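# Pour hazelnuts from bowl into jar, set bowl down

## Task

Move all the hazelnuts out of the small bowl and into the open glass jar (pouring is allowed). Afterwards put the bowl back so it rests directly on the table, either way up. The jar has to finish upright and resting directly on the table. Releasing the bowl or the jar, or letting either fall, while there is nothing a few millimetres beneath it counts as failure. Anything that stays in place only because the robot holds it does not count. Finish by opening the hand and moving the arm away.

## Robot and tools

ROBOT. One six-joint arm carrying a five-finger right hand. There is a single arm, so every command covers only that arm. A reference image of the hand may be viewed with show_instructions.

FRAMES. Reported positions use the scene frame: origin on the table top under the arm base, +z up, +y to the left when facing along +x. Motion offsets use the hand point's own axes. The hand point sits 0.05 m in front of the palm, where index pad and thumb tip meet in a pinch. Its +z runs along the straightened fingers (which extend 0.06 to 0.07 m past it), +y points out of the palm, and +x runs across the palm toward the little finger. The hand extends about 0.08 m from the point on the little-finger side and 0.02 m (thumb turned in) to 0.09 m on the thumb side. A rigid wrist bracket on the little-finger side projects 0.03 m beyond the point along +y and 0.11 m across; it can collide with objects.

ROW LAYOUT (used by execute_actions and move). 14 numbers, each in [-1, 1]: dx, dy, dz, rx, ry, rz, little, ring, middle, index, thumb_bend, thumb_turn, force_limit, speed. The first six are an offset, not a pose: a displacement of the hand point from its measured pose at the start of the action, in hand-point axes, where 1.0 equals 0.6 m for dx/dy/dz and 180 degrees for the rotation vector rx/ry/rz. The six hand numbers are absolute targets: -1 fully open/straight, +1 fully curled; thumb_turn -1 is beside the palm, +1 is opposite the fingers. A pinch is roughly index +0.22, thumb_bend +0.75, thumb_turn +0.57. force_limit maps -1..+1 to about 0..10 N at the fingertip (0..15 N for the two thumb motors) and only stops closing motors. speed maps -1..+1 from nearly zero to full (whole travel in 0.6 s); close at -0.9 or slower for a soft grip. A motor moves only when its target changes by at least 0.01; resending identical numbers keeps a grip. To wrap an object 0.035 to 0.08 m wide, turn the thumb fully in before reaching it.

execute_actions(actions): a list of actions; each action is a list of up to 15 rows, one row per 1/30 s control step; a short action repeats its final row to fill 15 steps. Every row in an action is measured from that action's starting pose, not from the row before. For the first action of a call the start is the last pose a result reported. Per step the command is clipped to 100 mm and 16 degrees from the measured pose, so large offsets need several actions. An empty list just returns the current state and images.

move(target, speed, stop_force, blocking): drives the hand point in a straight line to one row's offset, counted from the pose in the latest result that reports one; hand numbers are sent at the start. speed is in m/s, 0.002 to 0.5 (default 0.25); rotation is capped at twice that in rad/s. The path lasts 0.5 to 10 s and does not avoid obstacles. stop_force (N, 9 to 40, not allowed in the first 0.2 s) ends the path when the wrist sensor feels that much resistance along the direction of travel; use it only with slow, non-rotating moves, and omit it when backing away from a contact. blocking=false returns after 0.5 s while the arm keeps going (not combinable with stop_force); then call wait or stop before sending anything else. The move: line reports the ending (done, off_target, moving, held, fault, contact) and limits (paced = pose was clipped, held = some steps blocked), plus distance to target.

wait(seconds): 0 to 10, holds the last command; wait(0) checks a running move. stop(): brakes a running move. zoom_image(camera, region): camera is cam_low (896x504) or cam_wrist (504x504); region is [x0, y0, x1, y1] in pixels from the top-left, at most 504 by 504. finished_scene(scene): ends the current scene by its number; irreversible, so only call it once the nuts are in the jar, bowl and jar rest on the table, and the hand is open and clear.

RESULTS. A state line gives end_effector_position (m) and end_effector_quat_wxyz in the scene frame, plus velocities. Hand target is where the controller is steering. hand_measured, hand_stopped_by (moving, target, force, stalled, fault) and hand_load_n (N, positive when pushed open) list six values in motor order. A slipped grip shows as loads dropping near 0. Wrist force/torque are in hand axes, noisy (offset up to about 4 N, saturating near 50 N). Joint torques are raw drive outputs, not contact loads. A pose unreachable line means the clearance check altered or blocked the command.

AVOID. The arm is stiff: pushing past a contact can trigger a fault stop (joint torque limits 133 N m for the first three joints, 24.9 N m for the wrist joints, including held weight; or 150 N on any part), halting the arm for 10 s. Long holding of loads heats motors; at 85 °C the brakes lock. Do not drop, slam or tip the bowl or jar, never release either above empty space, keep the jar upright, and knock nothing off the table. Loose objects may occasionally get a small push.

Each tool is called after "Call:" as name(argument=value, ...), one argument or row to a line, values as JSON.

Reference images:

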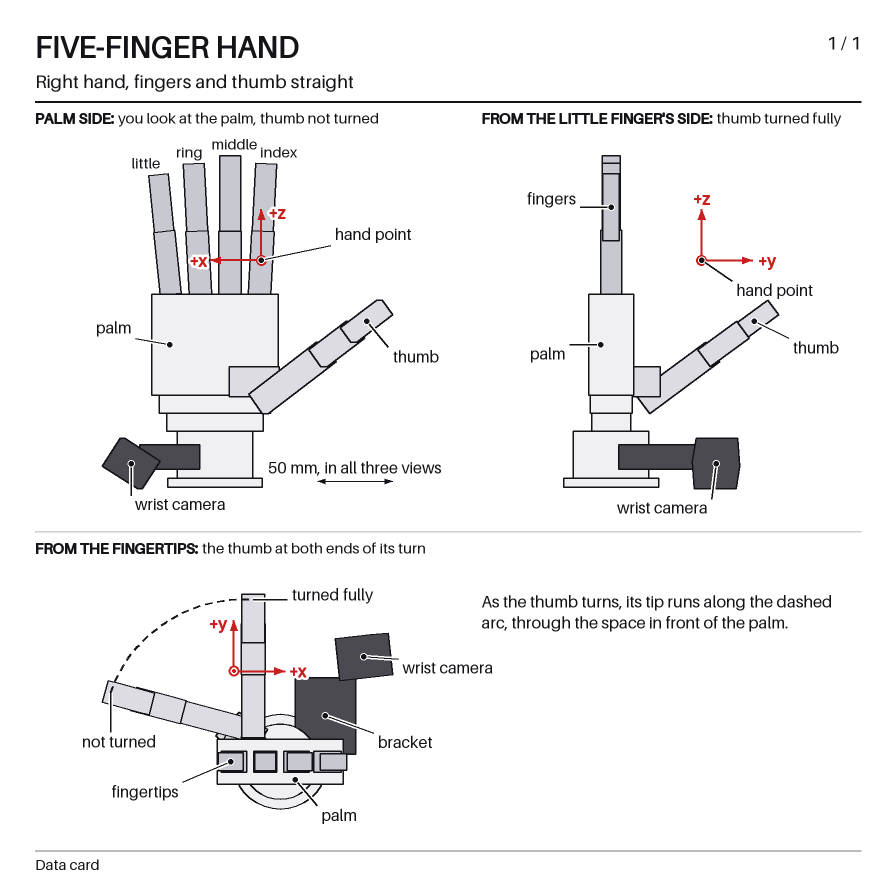

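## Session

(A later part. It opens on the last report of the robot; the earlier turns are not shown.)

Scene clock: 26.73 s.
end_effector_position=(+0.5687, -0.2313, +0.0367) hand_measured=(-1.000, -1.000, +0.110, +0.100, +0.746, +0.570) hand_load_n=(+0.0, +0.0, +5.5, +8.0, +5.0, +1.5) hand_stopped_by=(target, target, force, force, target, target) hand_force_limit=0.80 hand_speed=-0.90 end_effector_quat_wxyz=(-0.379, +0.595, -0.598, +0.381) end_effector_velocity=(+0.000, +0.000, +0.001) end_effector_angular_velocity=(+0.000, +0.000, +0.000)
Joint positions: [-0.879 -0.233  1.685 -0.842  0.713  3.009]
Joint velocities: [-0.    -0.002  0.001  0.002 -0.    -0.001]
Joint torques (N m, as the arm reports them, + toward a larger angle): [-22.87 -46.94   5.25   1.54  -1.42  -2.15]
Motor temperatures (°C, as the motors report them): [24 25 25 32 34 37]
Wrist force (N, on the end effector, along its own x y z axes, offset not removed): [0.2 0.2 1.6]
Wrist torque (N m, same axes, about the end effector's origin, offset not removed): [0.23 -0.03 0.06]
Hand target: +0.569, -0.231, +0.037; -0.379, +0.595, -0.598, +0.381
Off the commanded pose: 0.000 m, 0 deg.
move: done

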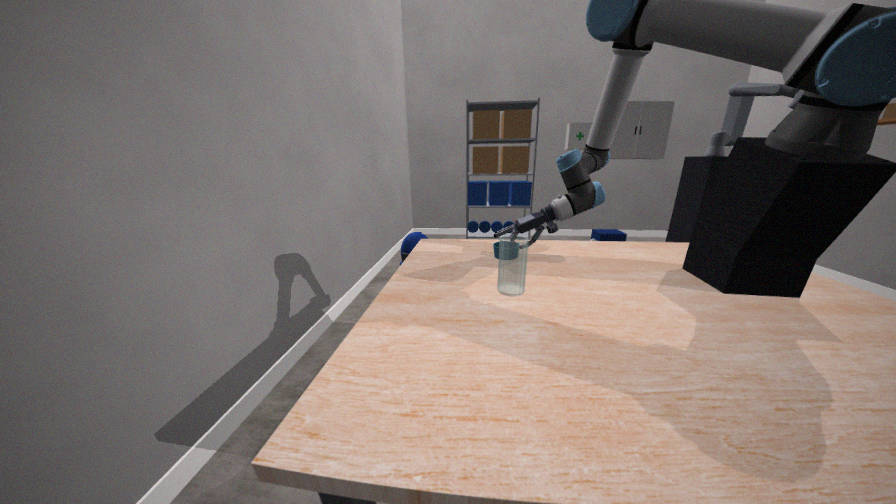

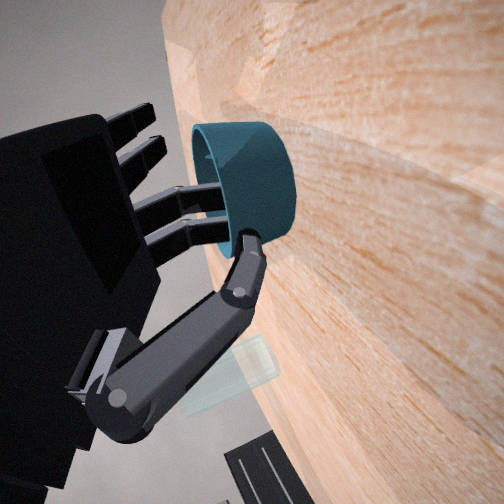

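Slight tilt. Lift more.

Call:
move(
  target=[0,-0.03,-0.014,0,0,0,-1,-1,0.35,0.5,0.75,0.57,1,-0.9],
  speed=0.01,
)

Call:
zoom_image(
  camera="cam_low",
  region=[460, 180, 620, 300],
)

Scene clock: 29.03 s.
end_effector_position=(+0.5687, -0.2313, +0.0564) hand_measured=(-1.000, -1.000, +0.124, +0.108, +0.748, +0.570) hand_load_n=(+0.0, +0.0, +2.5, +3.0, +1.0, +0.5) hand_stopped_by=(target, target, force, force, target, target) hand_force_limit=1.00 hand_speed=-0.90 end_effector_quat_wxyz=(-0.379, +0.595, -0.598, +0.381) end_effector_velocity=(+0.000, +0.000, +0.002) end_effector_angular_velocity=(+0.000, -0.000, +0.000)
Joint positions: [-0.891 -0.275  1.707 -0.814  0.703  2.999]
Joint velocities: [-0.001 -0.005  0.002  0.003 -0.001 -0.001]
Joint torques (N m, as the arm reports them, + toward a larger angle): [-24.25 -47.24   2.84   1.71  -1.65  -2.4 ]
Motor temperatures (°C, as the motors report them): [24 25 25 32 34 37]
Wrist force (N, on the end effector, along its own x y z axes, offset not removed): [-1.1 -0.1 1.6]
Wrist torque (N m, same axes, about the end effector's origin, offset not removed): [-0.05 0.10 -0.04]
Hand target: +0.569, -0.231, +0.057; -0.379, +0.595, -0.598, +0.381
Off the commanded pose: 0.000 m, 0 deg.
move: done

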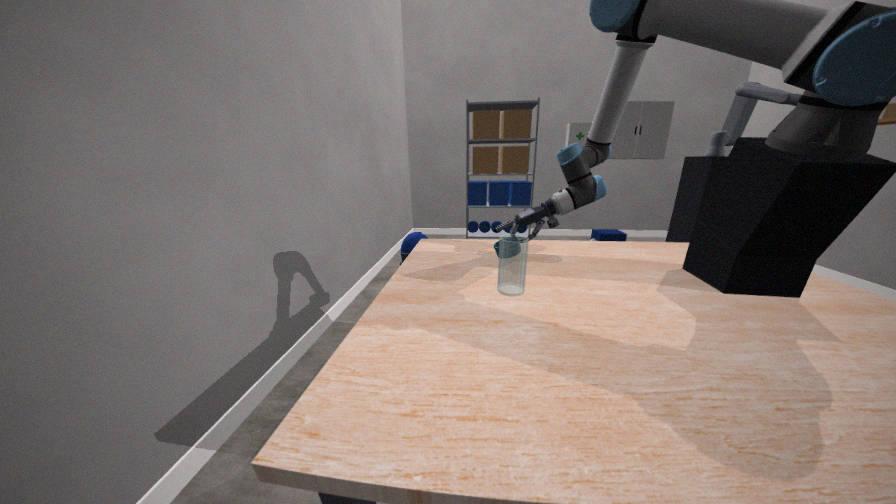

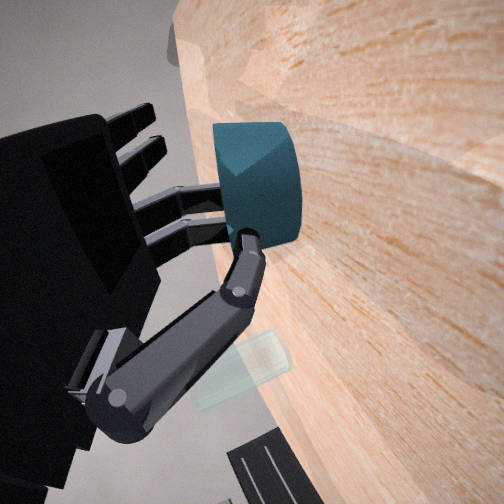

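Region (460, 180, 620, 300) of cam_low's 896x504 image, scaled by 3.150, with more detail than that image has; it fills the top 378 rows of this view, and the rest is white.

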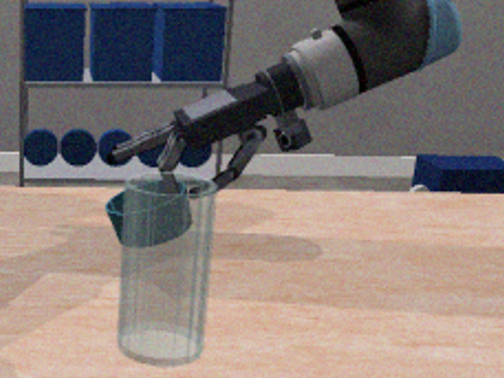

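Call:
move(
  target=[0,0,0,0,0,0,-1,-1,0.4,0.55,0.75,0.57,1,-0.9],
)

Call:
move(
  target=[0,-0.012,-0.006,0,0,0,-1,-1,0.4,0.55,0.75,0.57,1,-0.9],
  speed=0.01,
)

Call:
zoom_image(
  camera="cam_low",
  region=[460, 180, 620, 300],
)

Scene clock: 29.93 s.
end_effector_position=(+0.5686, -0.2313, +0.0564) hand_measured=(-1.000, -1.000, +0.154, +0.136, +0.748, +0.570) hand_load_n=(+0.0, +0.0, +9.0, +10.5, +4.0, +1.0) hand_stopped_by=(target, target, force, force, target, target) hand_force_limit=1.00 hand_speed=-0.90 end_effector_quat_wxyz=(-0.379, +0.595, -0.598, +0.381) end_effector_velocity=(-0.000, -0.000, -0.000) end_effector_angular_velocity=(-0.000, -0.000, -0.000)
Joint positions: [-0.891 -0.275  1.707 -0.814  0.703  2.998]
Joint velocities: [-0.     0.     0.    -0.001 -0.     0.   ]
Joint torques (N m, as the arm reports them, + toward a larger angle): [-12.82 -34.07 -18.87  -1.49   1.03   0.07]
Motor temperatures (°C, as the motors report them): [24 25 25 32 34 37]
Wrist force (N, on the end effector, along its own x y z axes, offset not removed): [-0.4 -0.8 -1.9]
Wrist torque (N m, same axes, about the end effector's origin, offset not removed): [0.22 -0.17 0.12]
Hand target: +0.569, -0.231, +0.056; -0.379, +0.595, -0.598, +0.381
Off the commanded pose: 0.000 m, 0 deg.
move: done

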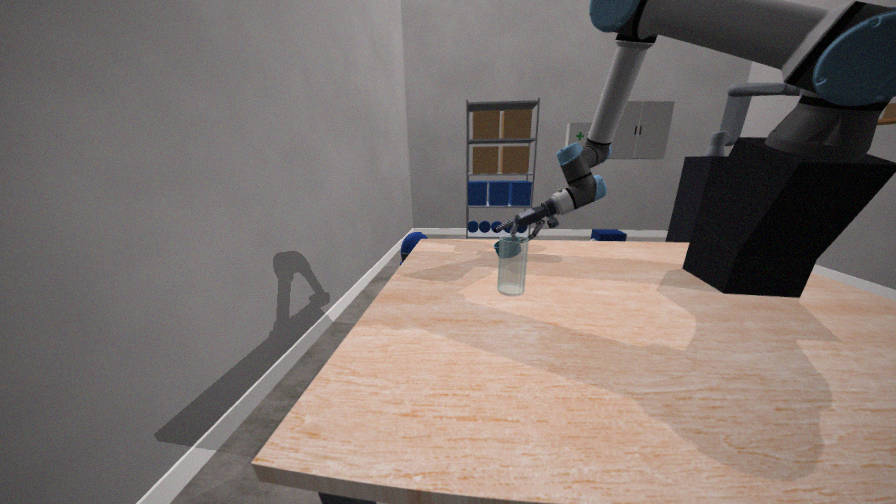

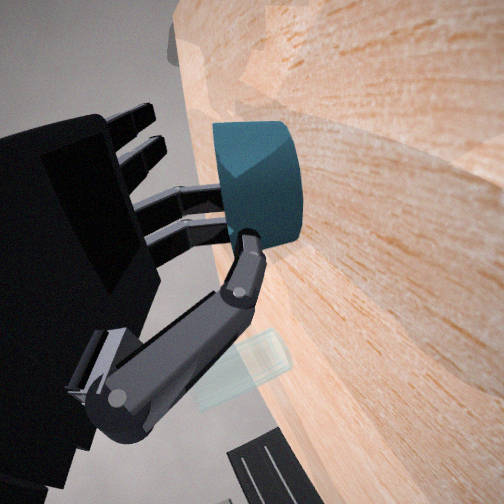

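Scene clock: 30.97 s.
end_effector_position=(+0.5684, -0.2313, +0.0642) hand_measured=(-1.000, -1.000, +0.154, +0.136, +0.748, +0.570) hand_load_n=(+0.0, +0.0, +6.5, +9.5, +1.5, +1.0) hand_stopped_by=(target, target, force, force, target, target) hand_force_limit=1.00 hand_speed=-0.90 end_effector_quat_wxyz=(-0.379, +0.595, -0.598, +0.381) end_effector_velocity=(+0.001, -0.001, +0.003) end_effector_angular_velocity=(-0.001, -0.001, -0.000)
Joint positions: [-0.896 -0.291  1.715 -0.803  0.699  2.994]
Joint velocities: [-0.002 -0.005  0.001  0.003 -0.001 -0.   ]
Joint torques (N m, as the arm reports them, + toward a larger angle): [-22.64 -47.33   4.36   1.63  -1.61  -2.08]
Motor temperatures (°C, as the motors report them): [24 25 25 32 34 37]
Wrist force (N, on the end effector, along its own x y z axes, offset not removed): [0.1 -1.0 2.5]
Wrist torque (N m, same axes, about the end effector's origin, offset not removed): [-0.28 -0.11 -0.02]
Hand target: +0.568, -0.231, +0.064; -0.379, +0.595, -0.598, +0.381
Off the commanded pose: 0.000 m, 0 deg.
move: done

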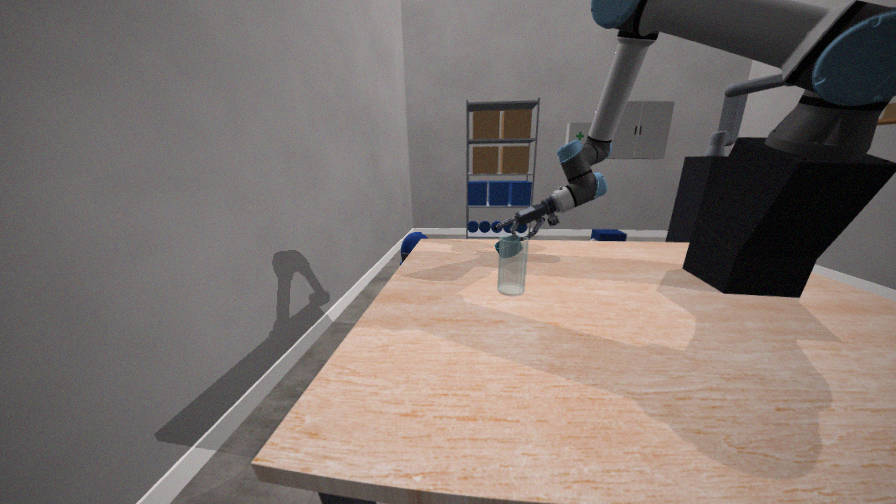

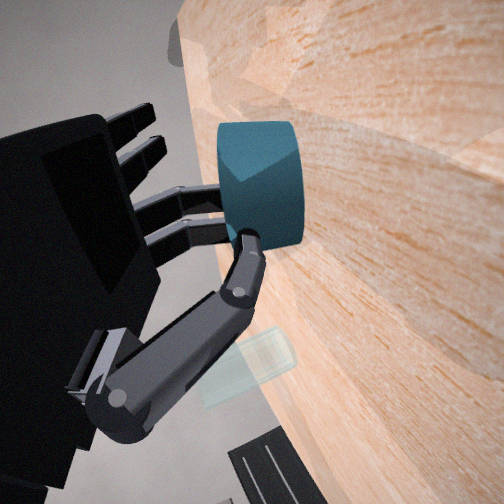

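Region (460, 180, 620, 300) of cam_low's 896x504 image, scaled by 3.150, with more detail than that image has; it fills the top 378 rows of this view, and the rest is white.

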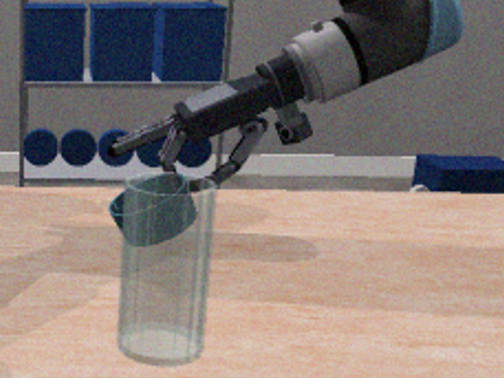

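Loads hold better now. Lift further.

Call:
move(
  target=[0,-0.02,-0.009,0,0,0,-1,-1,0.45,0.6,0.75,0.57,1,-0.9],
  speed=0.01,
)

Call:
zoom_image(
  camera="cam_low",
  region=[460, 180, 620, 300],
)

Scene clock: 32.67 s.
end_effector_position=(+0.5686, -0.2313, +0.0772) hand_measured=(-1.000, -1.000, +0.178, +0.140, +0.748, +0.570) hand_load_n=(+0.0, +0.0, +9.0, +12.0, +3.5, +2.5) hand_stopped_by=(target, target, force, force, target, target) hand_force_limit=1.00 hand_speed=-0.90 end_effector_quat_wxyz=(-0.379, +0.595, -0.598, +0.381) end_effector_velocity=(+0.000, -0.001, +0.002) end_effector_angular_velocity=(-0.000, -0.001, -0.001)
Joint positions: [-0.903 -0.318  1.728 -0.783  0.693  2.987]
Joint velocities: [-0.002 -0.004  0.001  0.003 -0.001 -0.001]
Joint torques (N m, as the arm reports them, + toward a larger angle): [-24.55 -46.11   2.68   1.69  -1.76  -2.15]
Motor temperatures (°C, as the motors report them): [24 25 25 32 34 37]
Wrist force (N, on the end effector, along its own x y z axes, offset not removed): [1.3 0.8 1.7]
Wrist torque (N m, same axes, about the end effector's origin, offset not removed): [-0.18 -0.35 0.08]
Hand target: +0.569, -0.231, +0.077; -0.379, +0.595, -0.598, +0.381
Off the commanded pose: 0.000 m, 0 deg.
move: done

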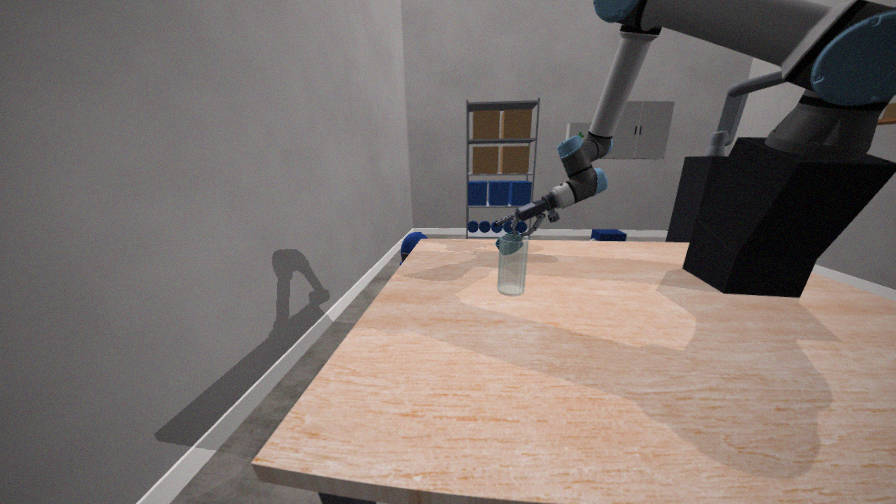

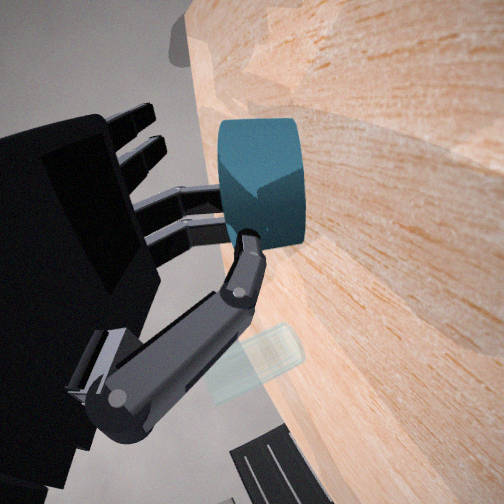

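Region (460, 180, 620, 300) of cam_low's 896x504 image, scaled by 3.150, with more detail than that image has; it fills the top 378 rows of this view, and the rest is white.

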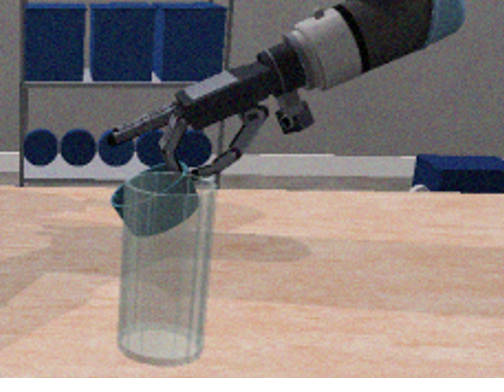

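Call:
move(
  target=[-0.1,-0.231,-0.108,0,0,0,-1,-1,0.45,0.6,0.75,0.57,1,-0.9],
  speed=0.08,
)

Call:
move(
  target=[-0.327,0,0,-0.12,0,0,-1,-1,0.45,0.6,0.75,0.57,1,-0.9],
  speed=0.08,
)

Call:
zoom_image(
  camera="cam_low",
  region=[440, 140, 640, 300],
)

Scene clock: 35.57 s.
end_effector_position=(+0.5689, -0.1714, +0.2301) hand_measured=(-1.000, -1.000, +0.178, +0.140, +0.748, +0.570) hand_load_n=(+0.0, +0.0, +9.0, +12.0, +3.5, +2.5) hand_stopped_by=(target, target, force, force, target, target) hand_force_limit=1.00 hand_speed=-0.90 end_effector_quat_wxyz=(-0.379, +0.595, -0.598, +0.381) end_effector_velocity=(-0.000, +0.001, +0.002) end_effector_angular_velocity=(-0.001, +0.000, +0.001)
Joint positions: [-0.899 -0.712  1.927 -0.591  0.696  2.991]
Joint velocities: [-0.001 -0.004  0.002  0.004 -0.001 -0.002]
Joint torques (N m, as the arm reports them, + toward a larger angle): [-16.5  -41.29   0.28   1.37   0.37  -2.46]
Motor temperatures (°C, as the motors report them): [24 25 25 32 34 37]
Wrist force (N, on the end effector, along its own x y z axes, offset not removed): [0.9 1.7 1.8]
Wrist torque (N m, same axes, about the end effector's origin, offset not removed): [-0.04 -0.19 0.14]
Hand target: +0.569, -0.171, +0.230; -0.379, +0.595, -0.598, +0.381
Off the commanded pose: 0.000 m, 0 deg.
move: done

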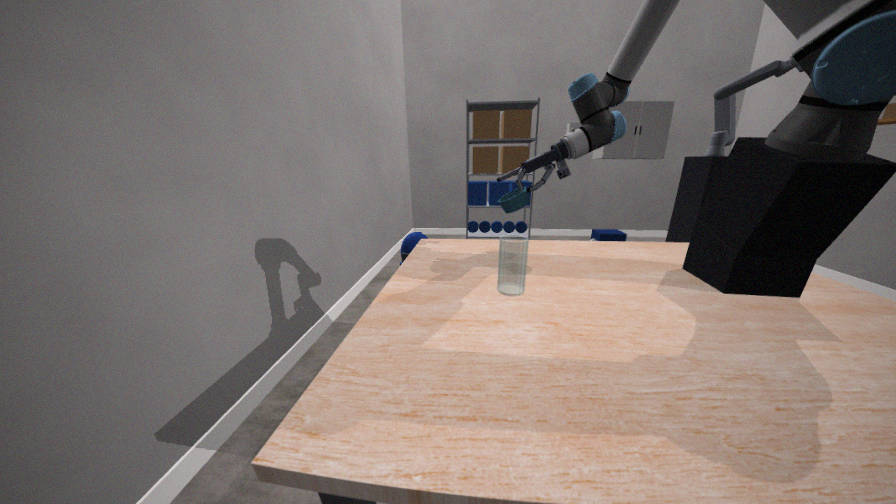

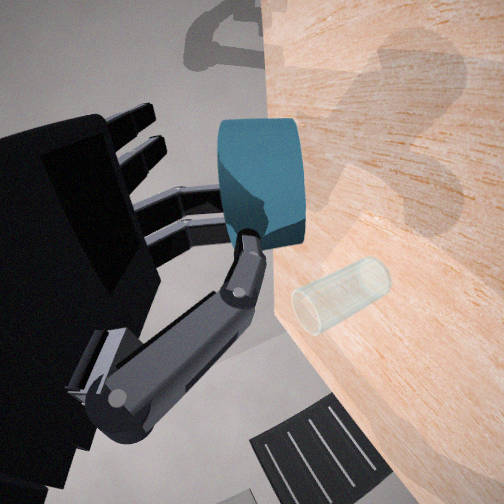

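Scene clock: 38.47 s.
end_effector_position=(+0.5697, +0.0246, +0.2302) hand_measured=(-1.000, -1.000, +0.178, +0.140, +0.748, +0.570) hand_load_n=(+0.0, +0.0, +9.0, +12.5, +3.5, +2.5) hand_stopped_by=(target, target, force, force, target, target) hand_force_limit=1.00 hand_speed=-0.90 end_effector_quat_wxyz=(-0.261, +0.656, -0.658, +0.262) end_effector_velocity=(-0.000, +0.003, -0.000) end_effector_angular_velocity=(+0.001, +0.006, -0.000)
Joint positions: [-0.468 -0.903  1.839 -0.064  1.061  3.061]
Joint velocities: [ 0.006 -0.    -0.003  0.007  0.004  0.002]
Joint torques (N m, as the arm reports them, + toward a larger angle): [ -3.26 -39.53 -24.91   2.11   1.23   2.31]
Motor temperatures (°C, as the motors report them): [24 25 25 32 34 37]
Wrist force (N, on the end effector, along its own x y z axes, offset not removed): [1.2 0.2 1.8]
Wrist torque (N m, same axes, about the end effector's origin, offset not removed): [-0.12 -0.33 0.15]
Hand target: +0.570, +0.025, +0.230; -0.260, +0.656, -0.658, +0.262
Off the commanded pose: 0.000 m, 0 deg.
move: done

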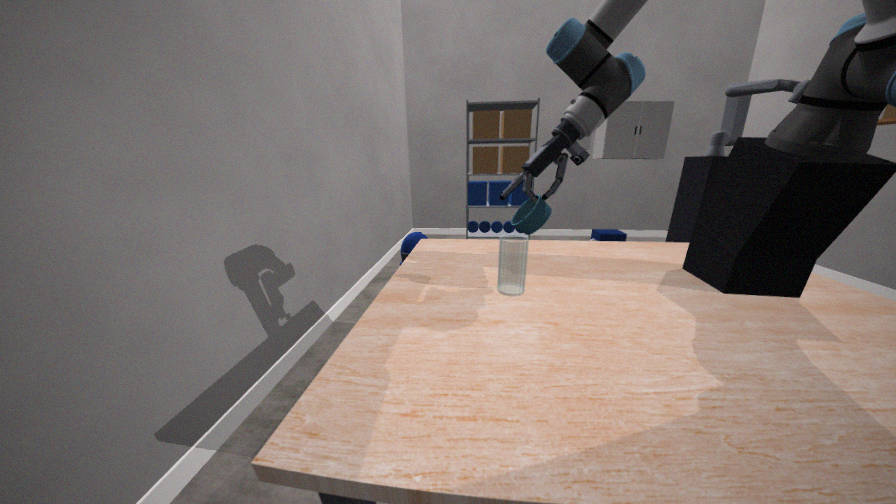

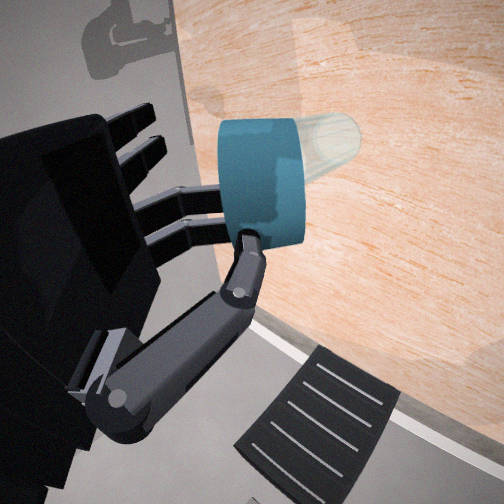

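Region (440, 140, 640, 300) of cam_low's 896x504 image, scaled by 2.520, with more detail than that image has; it fills the top 403 rows of this view, and the rest is white.

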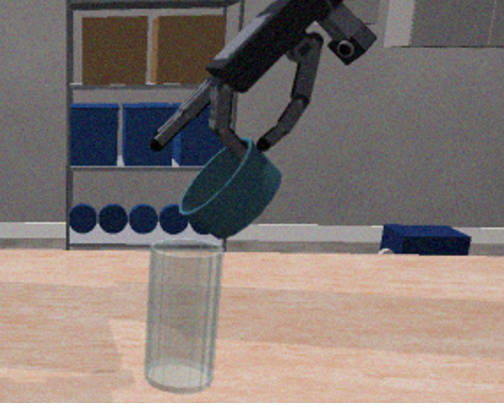

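Call:
move(
  target=[-0.008,-0.033,0.006,-0.13,0,0,-1,-1,0.45,0.6,0.75,0.57,1,-0.9],
  speed=0.06,
)

Call:
zoom_image(
  camera="cam_low",
  region=[440, 140, 640, 300],
)

Scene clock: 42.37 s.
end_effector_position=(+0.5864, +0.0293, +0.2411) hand_measured=(-1.000, -1.000, +0.178, +0.140, +0.748, +0.570) hand_load_n=(+0.0, +0.0, +9.5, +12.5, +3.5, +2.5) hand_stopped_by=(target, target, force, force, target, target) hand_force_limit=1.00 hand_speed=-0.90 end_effector_quat_wxyz=(-0.122, +0.695, -0.698, +0.123) end_effector_velocity=(+0.001, -0.000, +0.000) end_effector_angular_velocity=(+0.000, +0.013, +0.000)
Joint positions: [-0.402 -0.692  1.363  0.622  1.154  2.924]
Joint velocities: [ 0.002  0.009 -0.017  0.02   0.003 -0.004]
Joint torques (N m, as the arm reports them, + toward a larger angle): [ -4.55 -36.19 -26.44   3.63   1.16  -2.16]
Motor temperatures (°C, as the motors report them): [24 25 25 32 34 37]
Wrist force (N, on the end effector, along its own x y z axes, offset not removed): [-0.7 -0.9 1.5]
Wrist torque (N m, same axes, about the end effector's origin, offset not removed): [-0.25 0.03 -0.09]
Hand target: +0.586, +0.029, +0.241; -0.122, +0.695, -0.698, +0.123
Off the commanded pose: 0.000 m, 0 deg.
move: done

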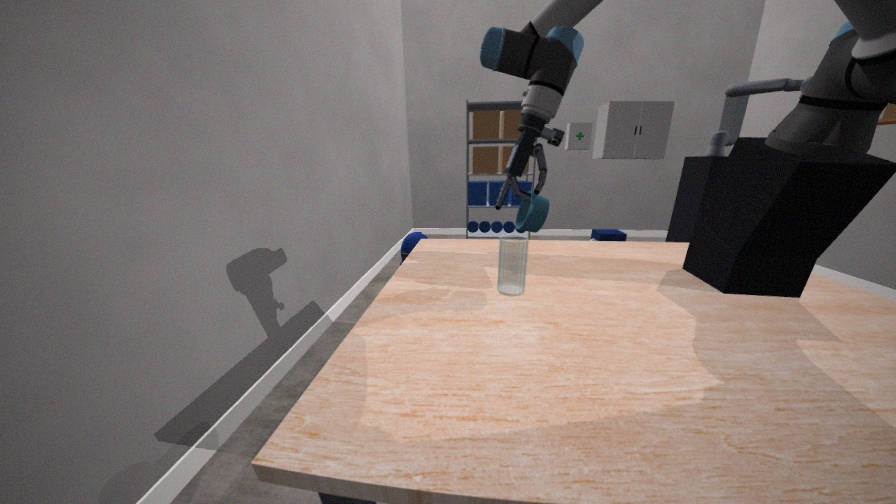

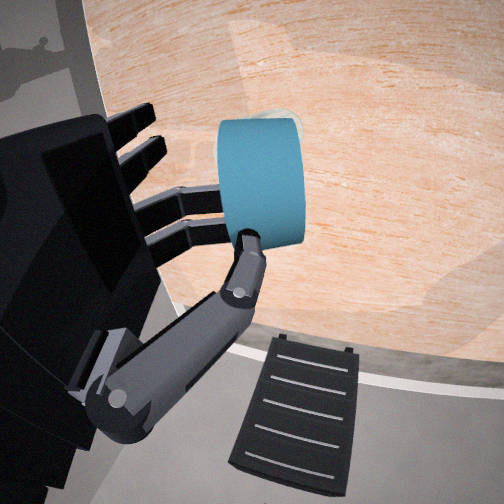

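Region (440, 140, 640, 300) of cam_low's 896x504 image, scaled by 2.520, with more detail than that image has; it fills the top 403 rows of this view, and the rest is white.

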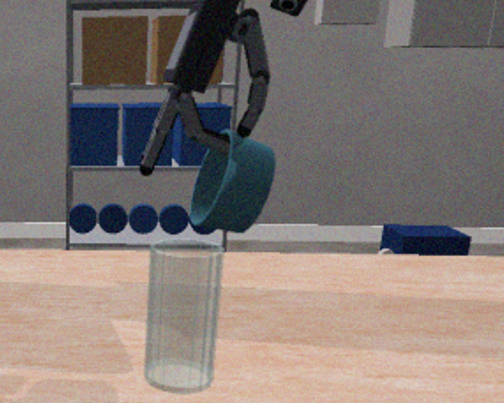

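Call:
move(
  target=[0,-0.023,0.014,-0.083,0,0,-1,-1,0.45,0.6,0.75,0.57,1,-0.9],
  speed=0.025,
)

Call:
zoom_image(
  camera="cam_low",
  region=[440, 140, 640, 300],
)

Scene clock: 47.97 s.
end_effector_position=(+0.6021, +0.0293, +0.2379) hand_measured=(-1.000, -1.000, +0.178, +0.140, +0.748, +0.570) hand_load_n=(+0.0, +0.0, +9.5, +12.5, +3.5, +2.5) hand_stopped_by=(target, target, force, force, target, target) hand_force_limit=1.00 hand_speed=-0.90 end_effector_quat_wxyz=(-0.031, +0.705, -0.708, +0.032) end_effector_velocity=(+0.001, -0.000, +0.000) end_effector_angular_velocity=(+0.001, +0.010, -0.000)
Joint positions: [-0.356 -0.467  0.974  1.039  1.224  2.871]
Joint velocities: [ 0.001  0.01  -0.018  0.018  0.002 -0.002]
Joint torques (N m, as the arm reports them, + toward a larger angle): [ -9.65 -42.71 -26.05   4.18   1.7   -2.31]
Motor temperatures (°C, as the motors report them): [24 25 25 32 34 37]
Wrist force (N, on the end effector, along its own x y z axes, offset not removed): [-0.2 -0.4 2.9]
Wrist torque (N m, same axes, about the end effector's origin, offset not removed): [-0.18 -0.03 -0.12]
Hand target: +0.602, +0.029, +0.238; -0.031, +0.705, -0.708, +0.032
Off the commanded pose: 0.000 m, 0 deg.
move: done

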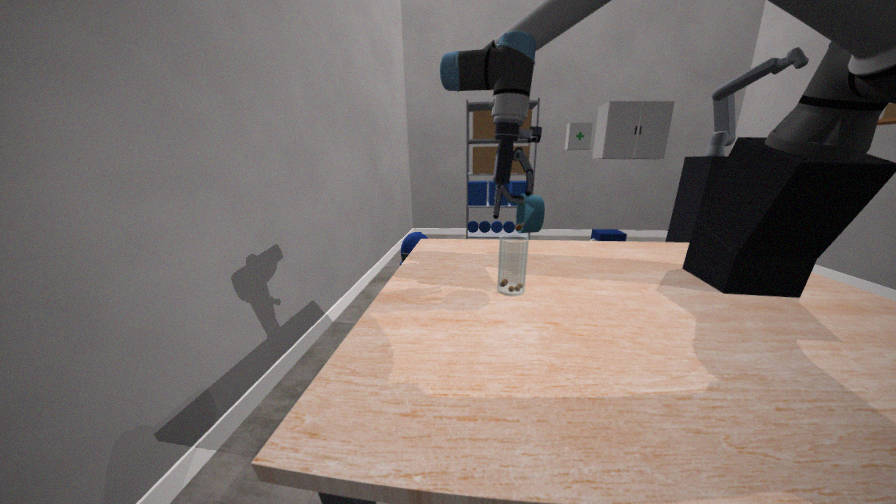

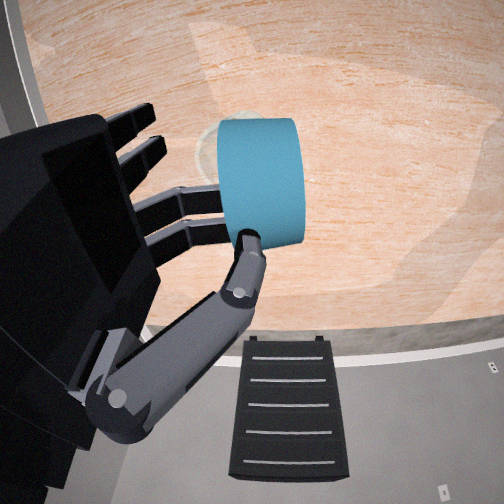

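Region (440, 140, 640, 300) of cam_low's 896x504 image, scaled by 2.520, with more detail than that image has; it fills the top 403 rows of this view, and the rest is white.

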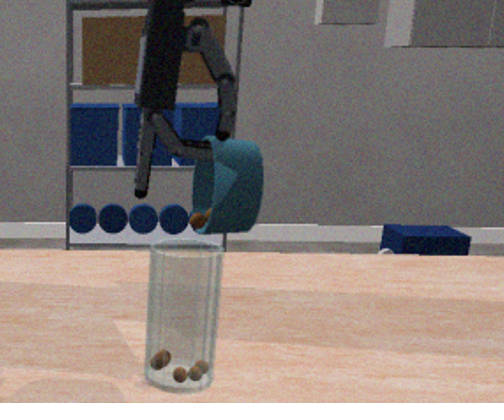

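Working. 10° more about the lip.

Call:
move(
  target=[0,-0.023,0.002,-0.06,0,0,-1,-1,0.45,0.6,0.75,0.57,1,-0.9],
  speed=0.02,
)

Call:
zoom_image(
  camera="cam_low",
  region=[440, 140, 640, 300],
)

Scene clock: 53.00 s.
end_effector_position=(+0.6157, +0.0293, +0.2379) hand_measured=(-1.000, -1.000, +0.178, +0.140, +0.748, +0.570) hand_load_n=(+0.0, +0.0, +9.5, +12.5, +3.5, +2.5) hand_stopped_by=(target, target, force, force, target, target) hand_force_limit=1.00 hand_speed=-0.90 end_effector_quat_wxyz=(+0.035, +0.705, -0.707, -0.034) end_effector_velocity=(+0.000, -0.000, -0.000) end_effector_angular_velocity=(+0.001, +0.010, -0.001)
Joint positions: [-0.326 -0.244  0.579  1.391  1.275  2.842]
Joint velocities: [ 0.001  0.014 -0.024  0.02   0.002 -0.001]
Joint torques (N m, as the arm reports them, + toward a larger angle): [ -9.3  -45.48 -28.16   4.77   1.68  -2.18]
Motor temperatures (°C, as the motors report them): [24 25 25 32 34 37]
Wrist force (N, on the end effector, along its own x y z axes, offset not removed): [0.3 1.4 1.7]
Wrist torque (N m, same axes, about the end effector's origin, offset not removed): [0.13 -0.06 0.06]
Hand target: +0.616, +0.029, +0.238; +0.035, +0.705, -0.707, -0.035
Off the commanded pose: 0.000 m, 0 deg.
move: done

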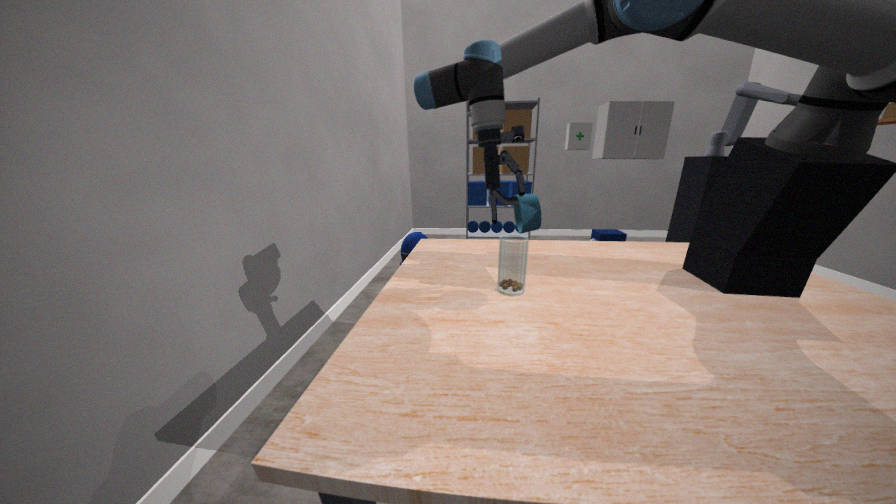

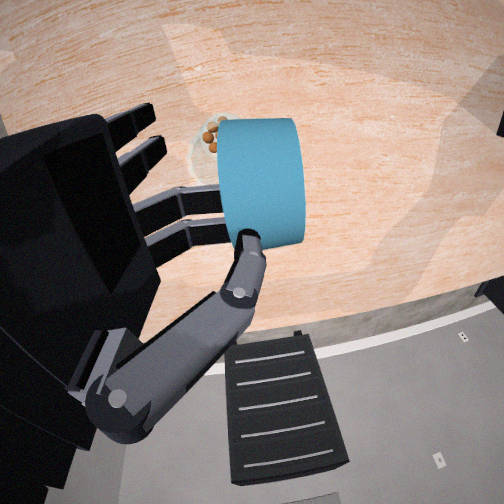

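Region (440, 140, 640, 300) of cam_low's 896x504 image, scaled by 2.520, with more detail than that image has; it fills the top 403 rows of this view, and the rest is white.

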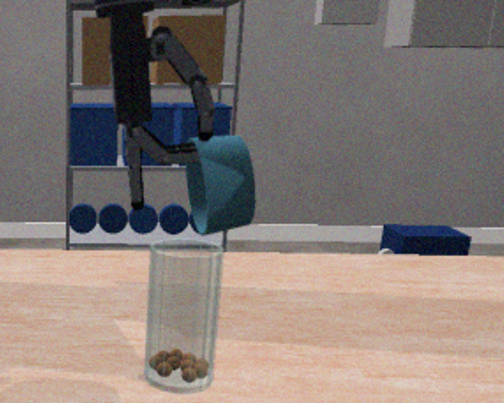

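Call:
move(
  target=[0.3,0.113,-0.04,0.476,0,0,-1,-1,0.45,0.6,0.75,0.57,1,-0.9],
  speed=0.2,
)

Call:
move(
  target=[0,0.32,0.056,0,0,0,-1,-1,0.45,0.6,0.75,0.57,1,-0.9],
  speed=0.15,
)

Call:
zoom_image(
  camera="cam_low",
  region=[460, 160, 660, 300],
)

Scene clock: 57.50 s.
end_effector_position=(+0.5502, -0.1504, +0.2686) hand_measured=(-1.000, -1.000, +0.178, +0.140, +0.748, +0.570) hand_load_n=(+0.0, +0.0, +9.0, +12.0, +3.5, +2.5) hand_stopped_by=(target, target, force, force, target, target) hand_force_limit=1.00 hand_speed=-0.90 end_effector_quat_wxyz=(-0.454, +0.540, -0.543, +0.456) end_effector_velocity=(-0.000, -0.001, -0.001) end_effector_angular_velocity=(+0.001, -0.012, -0.003)
Joint positions: [-0.963 -0.786  2.205 -1.19   0.636  3.287]
Joint velocities: [-0.002  0.008  0.007 -0.033  0.003  0.016]
Joint torques (N m, as the arm reports them, + toward a larger angle): [-22.46 -20.94   3.24  -2.7    1.81   2.14]
Motor temperatures (°C, as the motors report them): [24 25 25 32 34 37]
Wrist force (N, on the end effector, along its own x y z axes, offset not removed): [-1.4 -0.6 -0.2]
Wrist torque (N m, same axes, about the end effector's origin, offset not removed): [-0.21 0.20 -0.15]
Hand target: +0.550, -0.151, +0.269; -0.454, +0.540, -0.543, +0.456
Off the commanded pose: 0.000 m, 0 deg.
move: done

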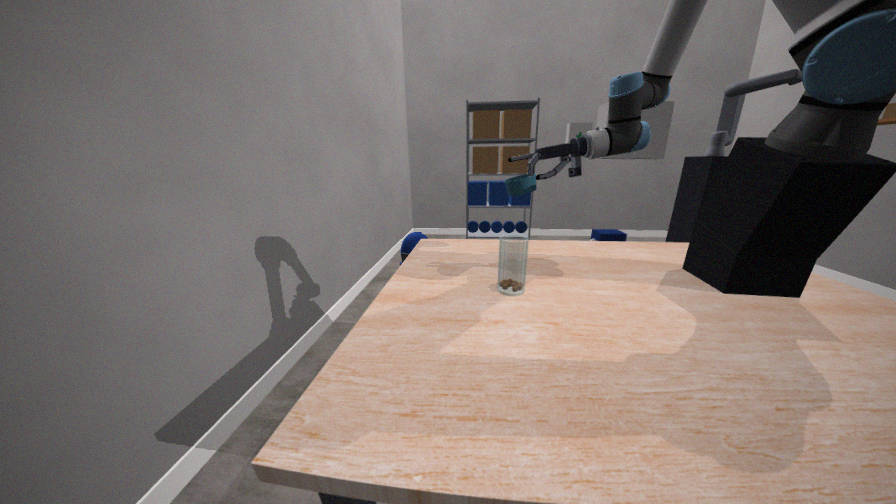

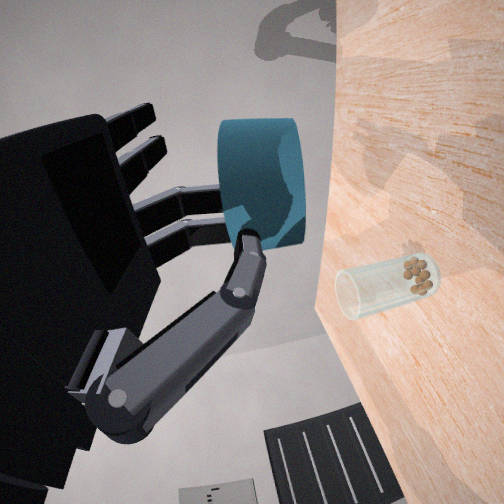

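Scene clock: 59.33 s.
end_effector_position=(+0.5499, -0.1502, +0.0738) hand_measured=(-1.000, -1.000, +0.178, +0.140, +0.748, +0.570) hand_load_n=(+0.0, +0.0, +9.0, +12.0, +3.0, +2.5) hand_stopped_by=(target, target, force, force, target, target) hand_force_limit=1.00 hand_speed=-0.90 end_effector_quat_wxyz=(-0.454, +0.540, -0.543, +0.456) end_effector_velocity=(+0.001, +0.000, -0.002) end_effector_angular_velocity=(-0.001, -0.000, +0.002)
Joint positions: [-0.82  -0.272  2.039 -1.573  0.776  3.333]
Joint velocities: [ 0.003  0.005 -0.005 -0.002  0.002  0.001]
Joint torques (N m, as the arm reports them, + toward a larger angle): [ -0.61 -31.13 -13.68  -2.8    1.94   2.34]
Motor temperatures (°C, as the motors report them): [24 25 25 32 34 37]
Wrist force (N, on the end effector, along its own x y z axes, offset not removed): [1.0 -0.8 1.2]
Wrist torque (N m, same axes, about the end effector's origin, offset not removed): [-0.38 -0.17 0.04]
Hand target: +0.550, -0.150, +0.074; -0.454, +0.540, -0.543, +0.456
Off the commanded pose: 0.000 m, 0 deg.
move: done

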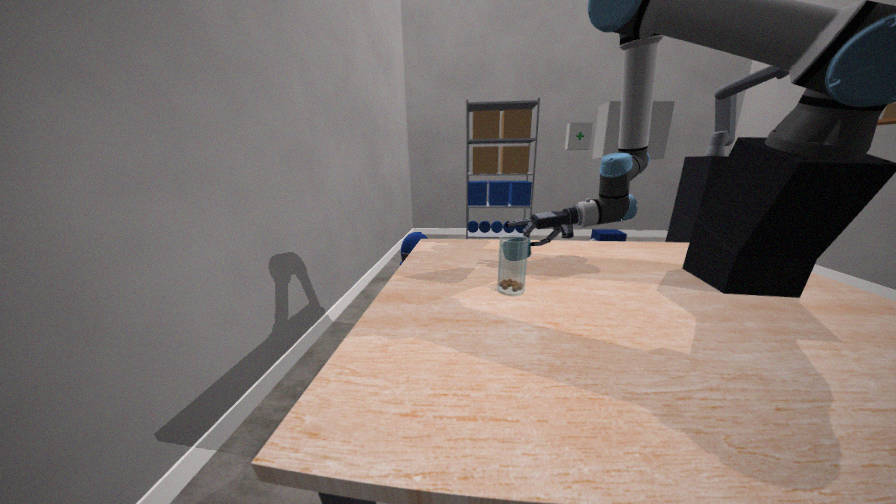

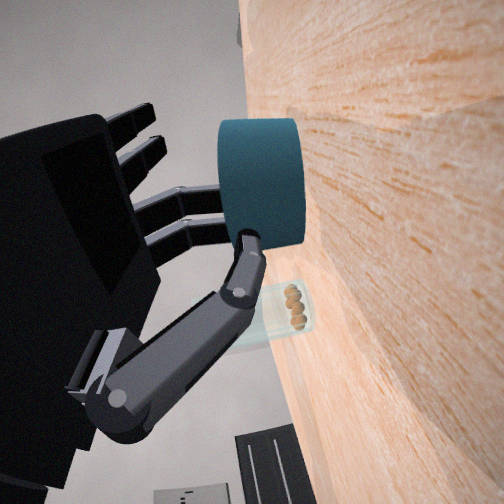

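Region (460, 160, 660, 300) of cam_low's 896x504 image, scaled by 2.520, with more detail than that image has; it fills the top 353 rows of this view, and the rest is white.

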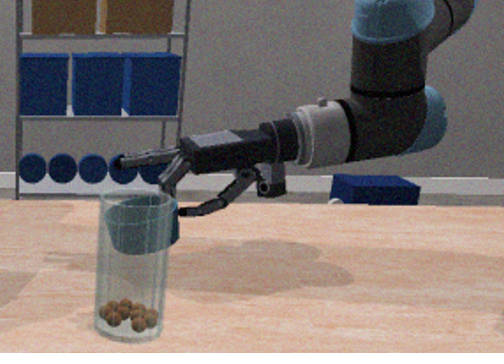

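Call:
move(
  target=[0,0.05,0.009,0.033,0,0,-1,-1,0.45,0.6,0.75,0.57,1,-0.9],
  speed=0.015,
  stop_force=9,
)

Call:
zoom_image(
  camera="cam_low",
  region=[460, 160, 660, 300],
)

Scene clock: 63.10 s.
end_effector_position=(+0.5500, -0.1502, +0.0435) hand_measured=(-1.000, -1.000, +0.178, +0.140, +0.748, +0.570) hand_load_n=(+0.0, +0.0, +9.0, +12.0, +3.0, +2.5) hand_stopped_by=(target, target, force, force, target, target) hand_force_limit=1.00 hand_speed=-0.90 end_effector_quat_wxyz=(+0.481, -0.516, +0.519, -0.483) end_effector_velocity=(+0.001, -0.000, -0.002) end_effector_angular_velocity=(-0.001, -0.008, +0.001)
Joint positions: [-0.794 -0.125  1.999 -1.822  0.827  3.435]
Joint velocities: [ 0.002  0.009 -0.005 -0.014  0.004  0.006]
Joint torques (N m, as the arm reports them, + toward a larger angle): [ -2.51 -30.58 -11.27  -2.79   1.96   1.93]
Motor temperatures (°C, as the motors report them): [24 25 25 32 34 37]
Wrist force (N, on the end effector, along its own x y z axes, offset not removed): [-0.5 0.1 0.9]
Wrist torque (N m, same axes, about the end effector's origin, offset not removed): [-0.18 -0.02 0.00]
Hand target: +0.550, -0.150, +0.043; +0.481, -0.516, +0.518, -0.483
Off the commanded pose: 0.000 m, 0 deg.
move: done

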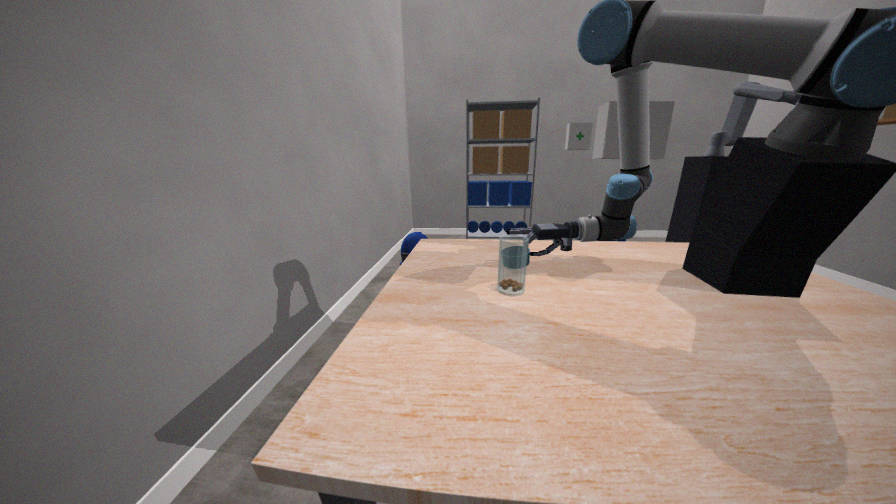

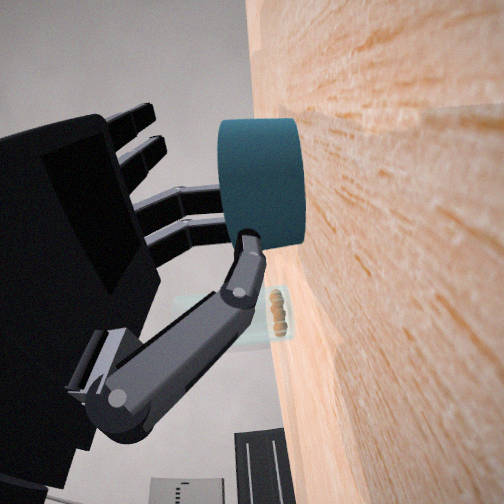

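Region (460, 160, 660, 300) of cam_low's 896x504 image, scaled by 2.520, with more detail than that image has; it fills the top 353 rows of this view, and the rest is white.

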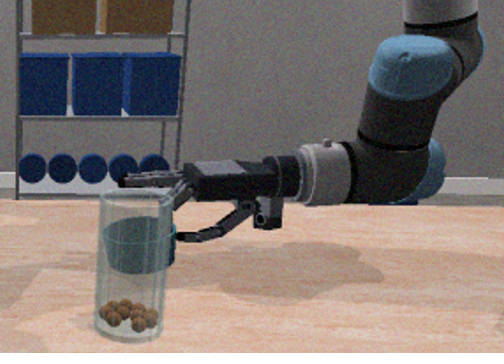

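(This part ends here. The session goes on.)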